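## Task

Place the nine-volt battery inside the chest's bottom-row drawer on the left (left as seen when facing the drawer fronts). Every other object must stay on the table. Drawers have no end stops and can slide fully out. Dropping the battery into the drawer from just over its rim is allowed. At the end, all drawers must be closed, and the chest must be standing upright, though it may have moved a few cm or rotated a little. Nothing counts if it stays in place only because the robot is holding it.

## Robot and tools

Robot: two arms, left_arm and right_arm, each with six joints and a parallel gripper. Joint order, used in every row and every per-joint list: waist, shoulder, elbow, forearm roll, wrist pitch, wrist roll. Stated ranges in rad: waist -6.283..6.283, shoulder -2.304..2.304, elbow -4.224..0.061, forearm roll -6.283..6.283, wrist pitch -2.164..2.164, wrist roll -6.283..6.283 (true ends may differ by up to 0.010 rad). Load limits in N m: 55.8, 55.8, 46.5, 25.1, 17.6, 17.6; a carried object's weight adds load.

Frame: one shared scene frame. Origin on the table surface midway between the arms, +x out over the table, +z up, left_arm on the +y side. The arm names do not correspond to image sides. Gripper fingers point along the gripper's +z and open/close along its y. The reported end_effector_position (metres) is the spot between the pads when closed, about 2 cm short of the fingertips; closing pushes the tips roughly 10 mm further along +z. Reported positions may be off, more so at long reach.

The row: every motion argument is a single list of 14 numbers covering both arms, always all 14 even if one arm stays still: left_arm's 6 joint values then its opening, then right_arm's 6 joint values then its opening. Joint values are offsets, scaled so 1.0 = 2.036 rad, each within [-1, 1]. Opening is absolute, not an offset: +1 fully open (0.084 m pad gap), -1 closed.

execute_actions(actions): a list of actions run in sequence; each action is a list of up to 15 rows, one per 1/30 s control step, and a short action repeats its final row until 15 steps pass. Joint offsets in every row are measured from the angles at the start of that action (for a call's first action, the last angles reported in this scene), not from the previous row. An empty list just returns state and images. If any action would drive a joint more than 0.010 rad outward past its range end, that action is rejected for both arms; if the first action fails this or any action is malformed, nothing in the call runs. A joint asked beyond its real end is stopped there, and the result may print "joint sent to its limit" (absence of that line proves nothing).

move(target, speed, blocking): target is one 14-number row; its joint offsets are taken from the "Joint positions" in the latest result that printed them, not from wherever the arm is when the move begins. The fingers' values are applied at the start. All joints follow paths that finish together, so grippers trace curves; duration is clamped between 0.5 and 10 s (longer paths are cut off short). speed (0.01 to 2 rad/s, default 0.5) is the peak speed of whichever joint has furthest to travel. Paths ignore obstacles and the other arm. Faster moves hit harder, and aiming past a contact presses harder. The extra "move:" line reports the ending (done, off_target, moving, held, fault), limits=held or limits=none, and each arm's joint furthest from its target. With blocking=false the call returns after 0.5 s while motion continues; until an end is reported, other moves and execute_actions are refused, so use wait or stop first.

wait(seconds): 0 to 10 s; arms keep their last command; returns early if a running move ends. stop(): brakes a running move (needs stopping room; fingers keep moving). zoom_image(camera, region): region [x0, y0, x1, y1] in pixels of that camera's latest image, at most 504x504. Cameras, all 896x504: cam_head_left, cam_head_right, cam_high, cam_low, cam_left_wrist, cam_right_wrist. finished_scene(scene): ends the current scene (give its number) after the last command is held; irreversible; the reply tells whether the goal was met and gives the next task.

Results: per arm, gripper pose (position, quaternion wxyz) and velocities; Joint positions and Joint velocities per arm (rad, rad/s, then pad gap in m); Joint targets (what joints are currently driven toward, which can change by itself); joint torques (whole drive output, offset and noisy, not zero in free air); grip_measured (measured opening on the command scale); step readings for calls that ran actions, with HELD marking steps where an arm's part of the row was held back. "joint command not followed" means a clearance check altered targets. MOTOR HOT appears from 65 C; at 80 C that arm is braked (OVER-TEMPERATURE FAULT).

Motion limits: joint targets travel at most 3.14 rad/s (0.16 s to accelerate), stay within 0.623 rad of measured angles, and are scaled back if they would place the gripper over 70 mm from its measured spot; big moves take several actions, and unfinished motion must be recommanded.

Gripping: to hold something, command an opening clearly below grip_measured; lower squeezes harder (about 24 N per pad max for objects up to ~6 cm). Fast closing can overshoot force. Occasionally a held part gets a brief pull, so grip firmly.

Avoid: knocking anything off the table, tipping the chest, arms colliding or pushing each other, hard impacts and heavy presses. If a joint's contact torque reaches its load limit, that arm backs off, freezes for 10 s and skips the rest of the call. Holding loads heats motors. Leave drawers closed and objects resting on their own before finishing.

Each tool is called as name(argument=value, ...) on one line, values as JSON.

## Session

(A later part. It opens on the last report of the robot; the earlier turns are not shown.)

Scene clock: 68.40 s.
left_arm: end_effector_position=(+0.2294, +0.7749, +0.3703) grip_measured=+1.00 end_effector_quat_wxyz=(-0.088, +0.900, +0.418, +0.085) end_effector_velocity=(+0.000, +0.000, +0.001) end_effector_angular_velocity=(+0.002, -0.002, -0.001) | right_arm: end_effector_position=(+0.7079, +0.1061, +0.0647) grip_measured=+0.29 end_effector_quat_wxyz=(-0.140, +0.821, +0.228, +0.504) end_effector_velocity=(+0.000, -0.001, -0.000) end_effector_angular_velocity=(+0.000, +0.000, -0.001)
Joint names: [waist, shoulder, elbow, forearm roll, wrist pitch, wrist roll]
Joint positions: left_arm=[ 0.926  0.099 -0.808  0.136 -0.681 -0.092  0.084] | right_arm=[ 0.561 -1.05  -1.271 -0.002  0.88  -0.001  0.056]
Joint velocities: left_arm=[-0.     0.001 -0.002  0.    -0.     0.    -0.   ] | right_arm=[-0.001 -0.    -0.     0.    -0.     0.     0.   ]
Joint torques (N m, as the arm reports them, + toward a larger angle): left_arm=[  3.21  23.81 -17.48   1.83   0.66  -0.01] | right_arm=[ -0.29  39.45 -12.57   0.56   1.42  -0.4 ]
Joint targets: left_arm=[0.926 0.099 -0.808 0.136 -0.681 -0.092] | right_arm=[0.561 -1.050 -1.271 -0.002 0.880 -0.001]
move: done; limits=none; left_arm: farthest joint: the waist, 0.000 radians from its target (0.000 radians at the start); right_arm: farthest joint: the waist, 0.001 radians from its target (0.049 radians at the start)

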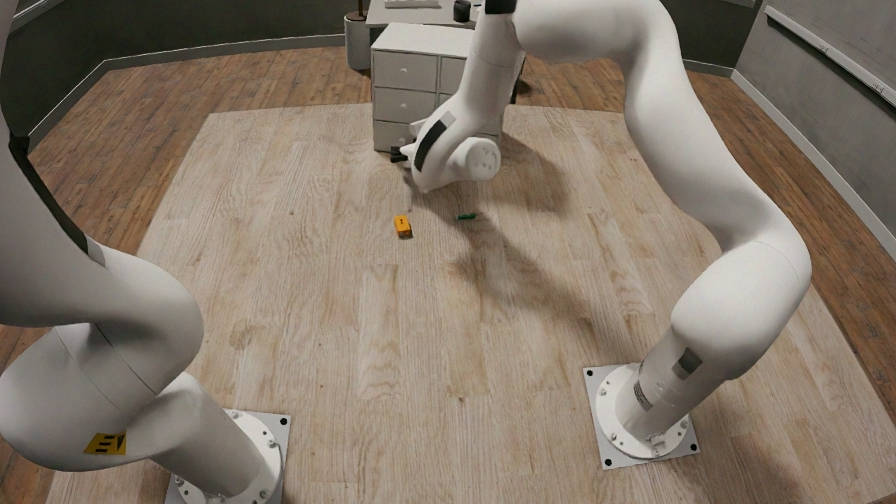

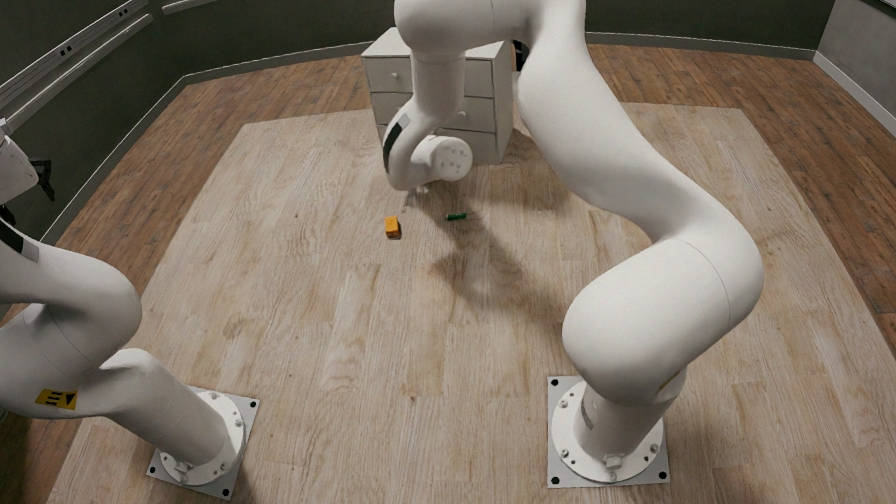

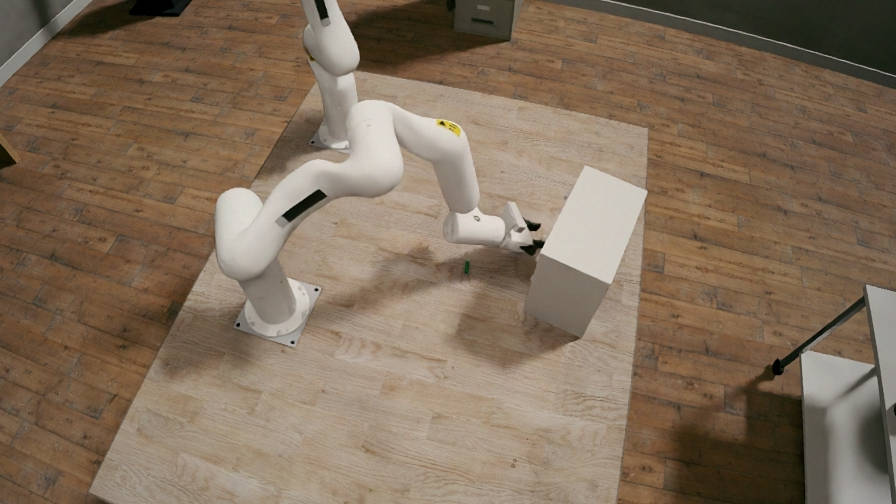

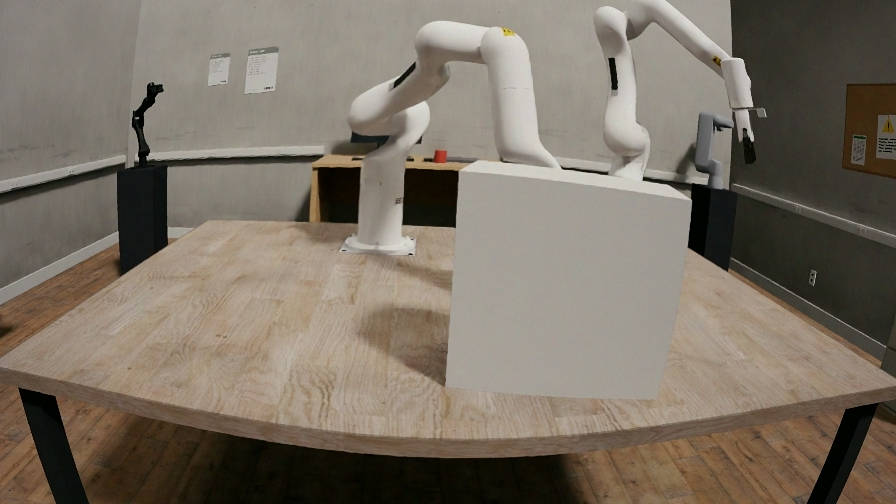

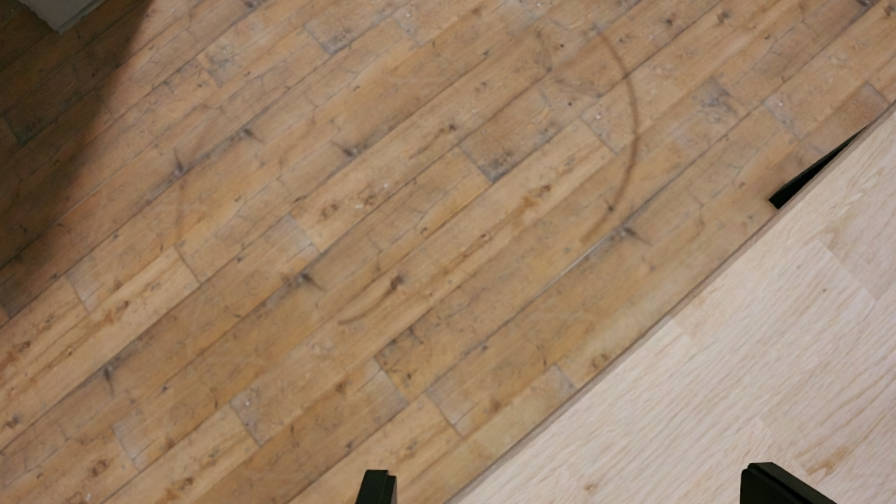

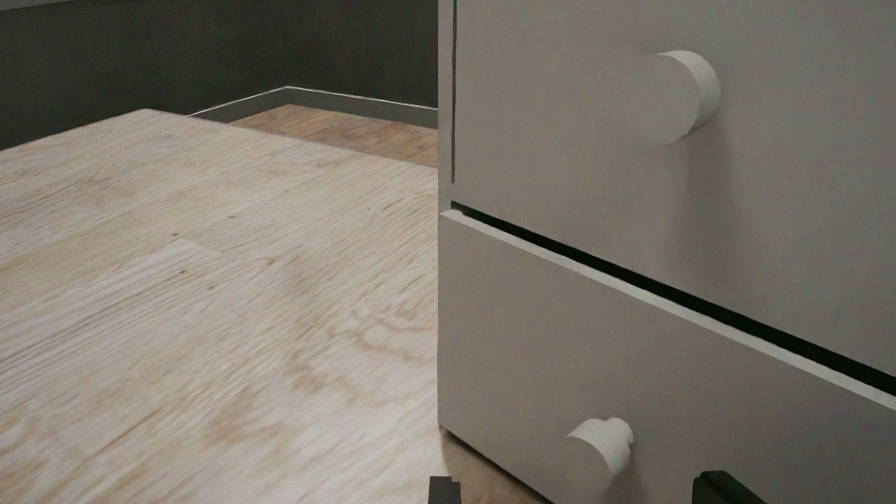

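move(target=[0,0,0,0,0,0,1,-0.008,-0.005,-0.039,0,-0.035,0,0.3], speed=0.1)

move(target=[0,0,0,0,0,0,1,0,0,0,0,0,0,-0.9])

Scene clock: 75.57 s.
left_arm: end_effector_position=(+0.2294, +0.7749, +0.3703) grip_measured=+1.00 end_effector_quat_wxyz=(-0.088, +0.900, +0.418, +0.085) end_effector_velocity=(+0.001, +0.000, +0.000) end_effector_angular_velocity=(+0.001, -0.001, -0.001) | right_arm: end_effector_position=(+0.7382, +0.1087, +0.0781) grip_measured=+0.29 end_effector_quat_wxyz=(-0.135, +0.823, +0.222, +0.504) end_effector_velocity=(-0.000, +0.001, +0.000) end_effector_angular_velocity=(+0.000, -0.001, +0.002)
Joint names: [waist, shoulder, elbow, forearm roll, wrist pitch, wrist roll]
Joint positions: left_arm=[ 0.926  0.099 -0.808  0.136 -0.681 -0.092  0.084] | right_arm=[ 0.545 -1.06  -1.35  -0.002  0.809 -0.001  0.056]
Joint velocities: left_arm=[-0.001 -0.001 -0.002 -0.     0.     0.    -0.   ] | right_arm=[ 0.002  0.    -0.001  0.    -0.    -0.    -0.   ]
Joint torques (N m, as the arm reports them, + toward a larger angle): left_arm=[  1.74  30.13 -17.24   3.23   0.69   0.14] | right_arm=[ -6.08  44.37 -17.11   1.71   1.97  -0.44]
Joint targets: left_arm=[0.926 0.099 -0.808 0.136 -0.681 -0.092] | right_arm=[0.544 -1.060 -1.350 -0.002 0.809 -0.001]
move: done; limits=none; left_arm: farthest joint: the waist, 0.000 radians from its target (0.000 radians at the start); right_arm: farthest joint: the elbow, 0.001 radians from its target (0.079 radians at the start)

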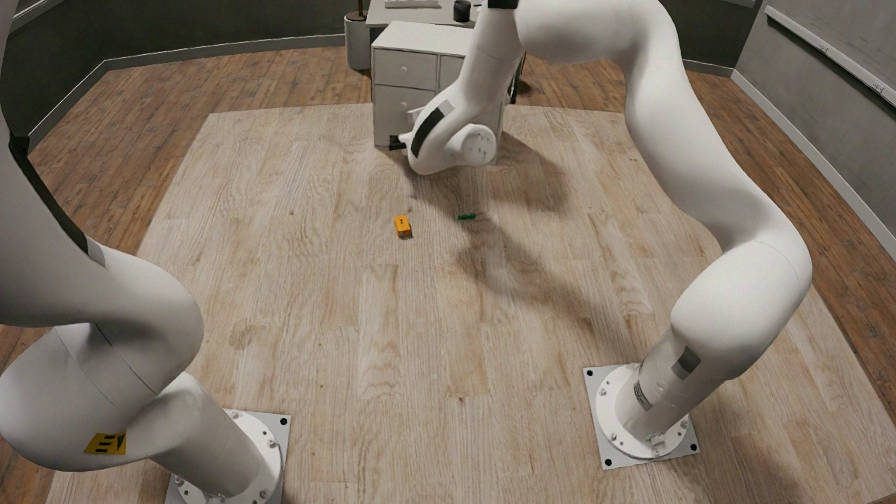

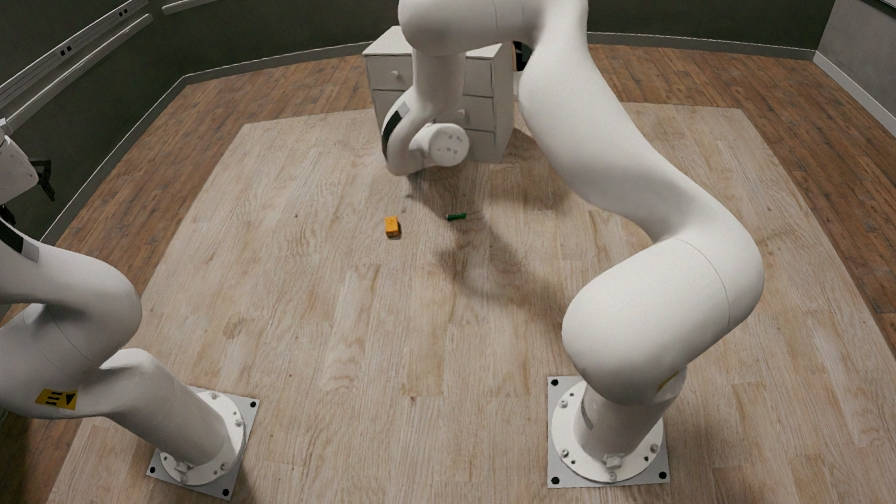

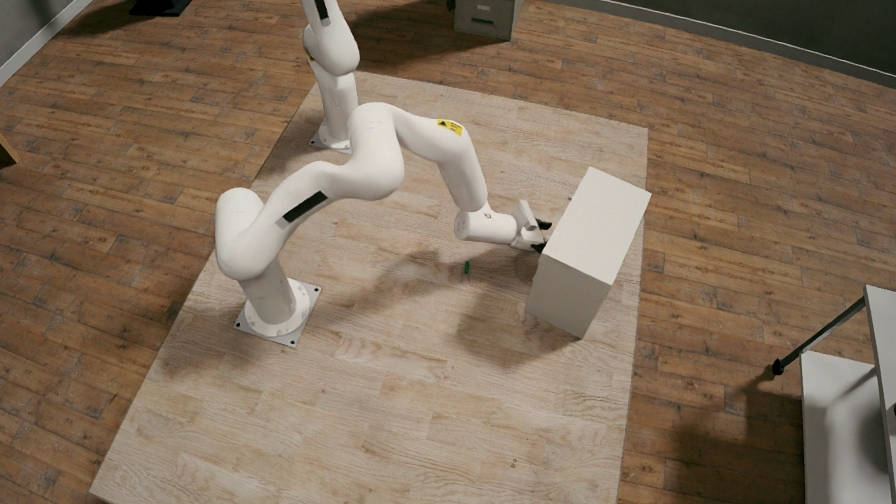

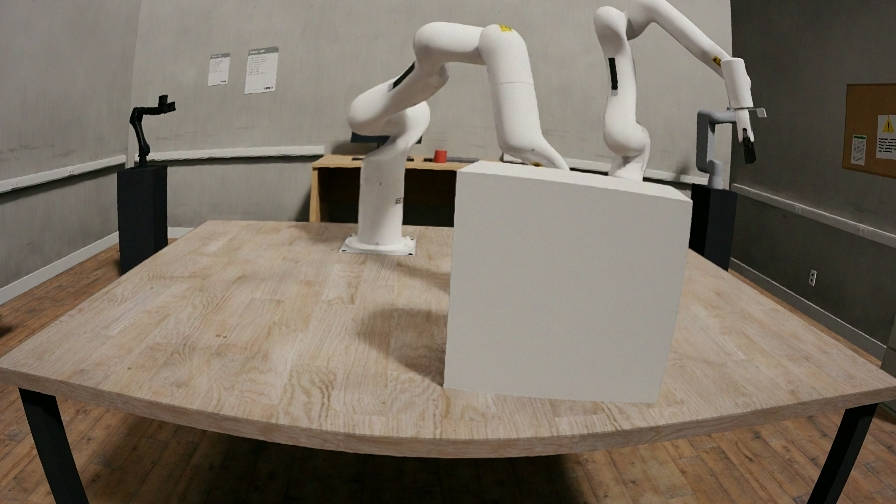

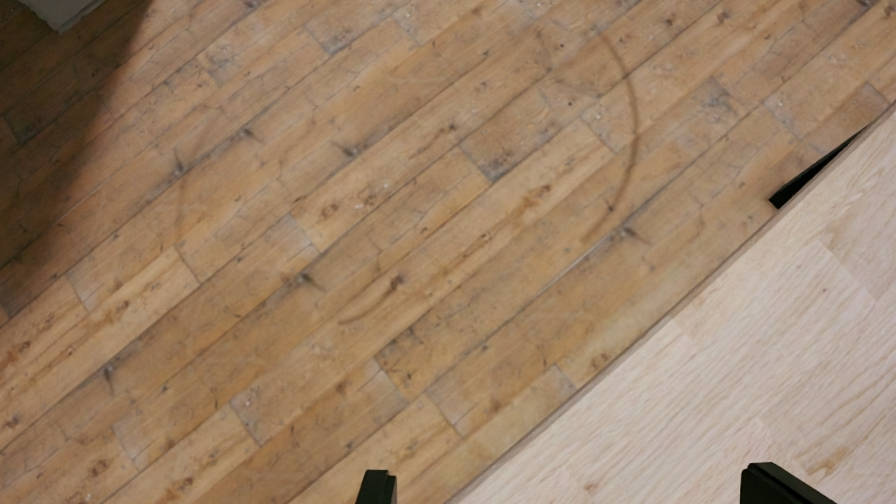

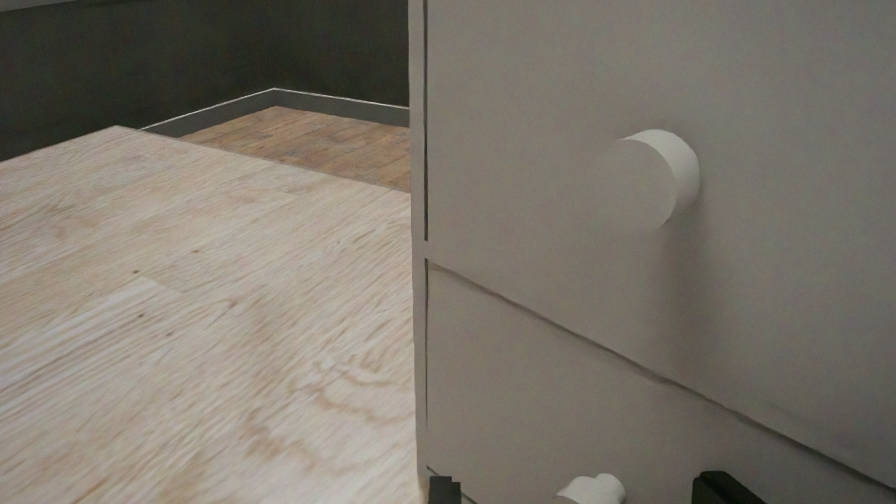

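Scene clock: 76.07 s.
left_arm: end_effector_position=(+0.2294, +0.7749, +0.3703) grip_measured=+1.00 end_effector_quat_wxyz=(-0.088, +0.900, +0.418, +0.085) end_effector_velocity=(+0.000, -0.000, +0.001) end_effector_angular_velocity=(+0.001, -0.001, -0.001) | right_arm: end_effector_position=(+0.7383, +0.1087, +0.0782) grip_measured=-0.92 end_effector_quat_wxyz=(-0.135, +0.823, +0.222, +0.505) end_effector_velocity=(-0.001, -0.000, -0.001) end_effector_angular_velocity=(-0.001, +0.003, -0.000)
Joint names: [waist, shoulder, elbow, forearm roll, wrist pitch, wrist roll]
Joint positions: left_arm=[ 0.926  0.099 -0.808  0.136 -0.681 -0.092  0.084] | right_arm=[ 0.544 -1.06  -1.35  -0.002  0.809 -0.001  0.003]
Joint velocities: left_arm=[-0.001  0.001 -0.    -0.     0.     0.    -0.   ] | right_arm=[-0.    -0.     0.001 -0.    -0.002  0.     0.   ]
Joint torques (N m, as the arm reports them, + toward a larger angle): left_arm=[ -1.45  31.15 -16.73   3.25   0.86  -0.02] | right_arm=[  0.12  41.81 -13.04   0.76   1.23  -0.46]
Joint targets: left_arm=[0.926 0.099 -0.808 0.136 -0.681 -0.092] | right_arm=[0.545 -1.060 -1.350 -0.002 0.809 -0.001]
move: done; limits=none; left_arm: farthest joint: the waist, 0.000 radians from its target (0.000 radians at the start); right_arm: farthest joint: the waist, 0.001 radians from its target (0.000 radians at the start)

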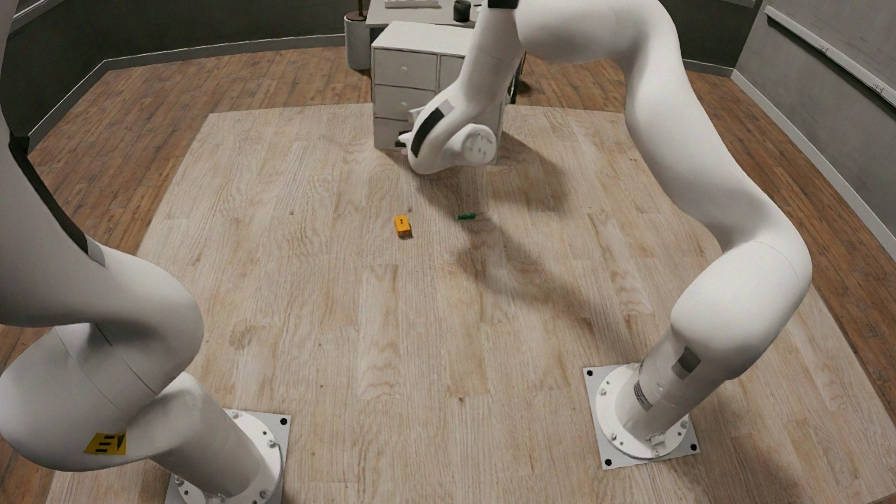

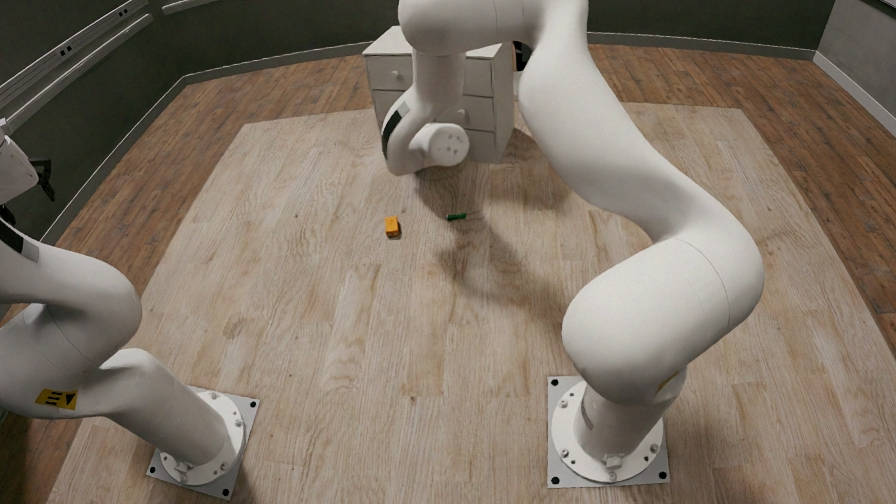

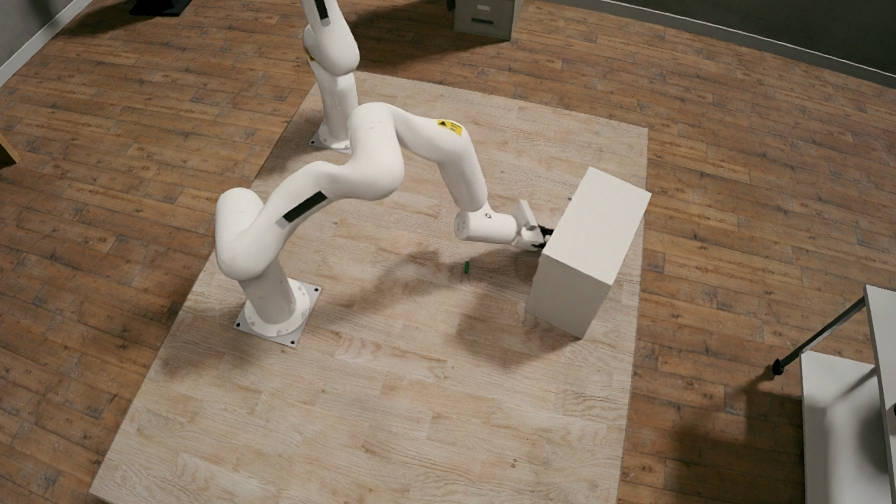

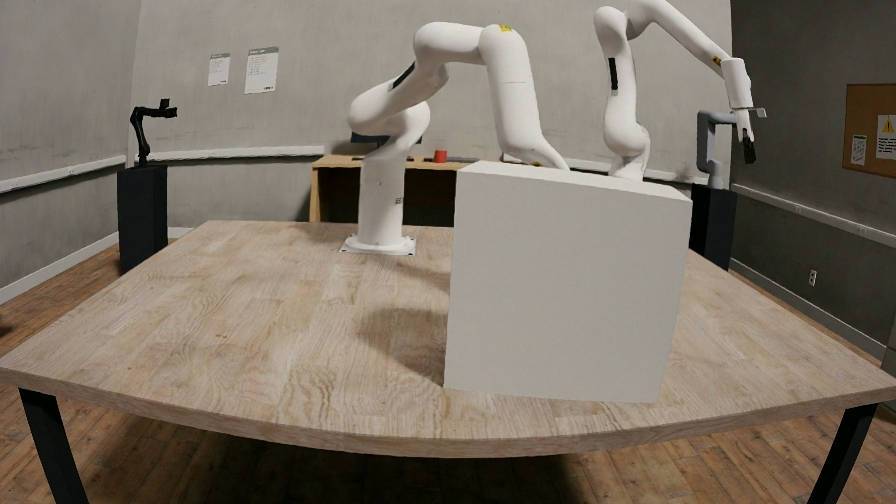

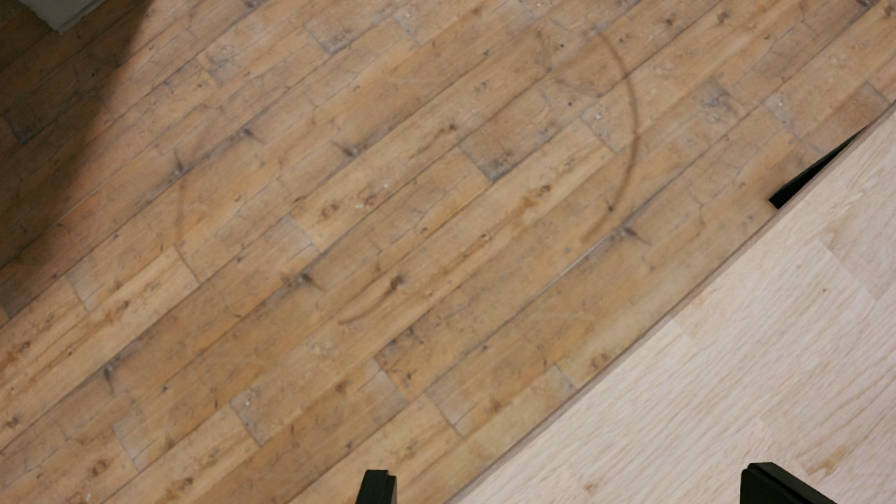

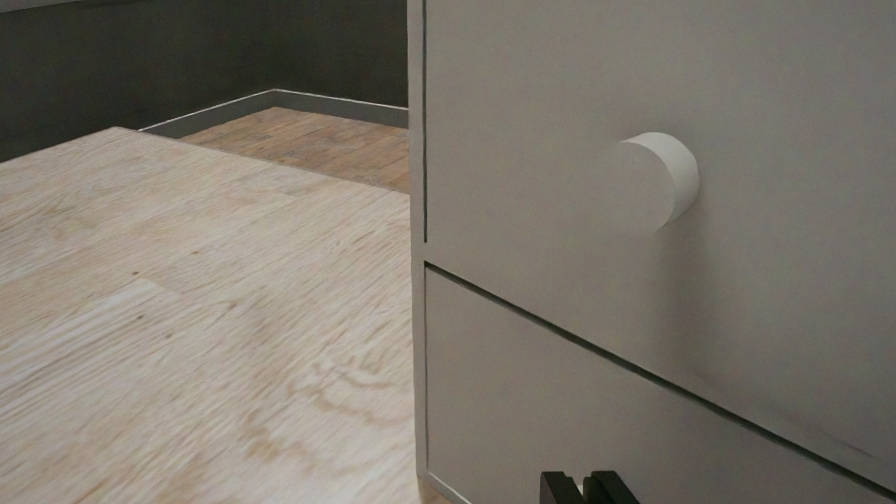

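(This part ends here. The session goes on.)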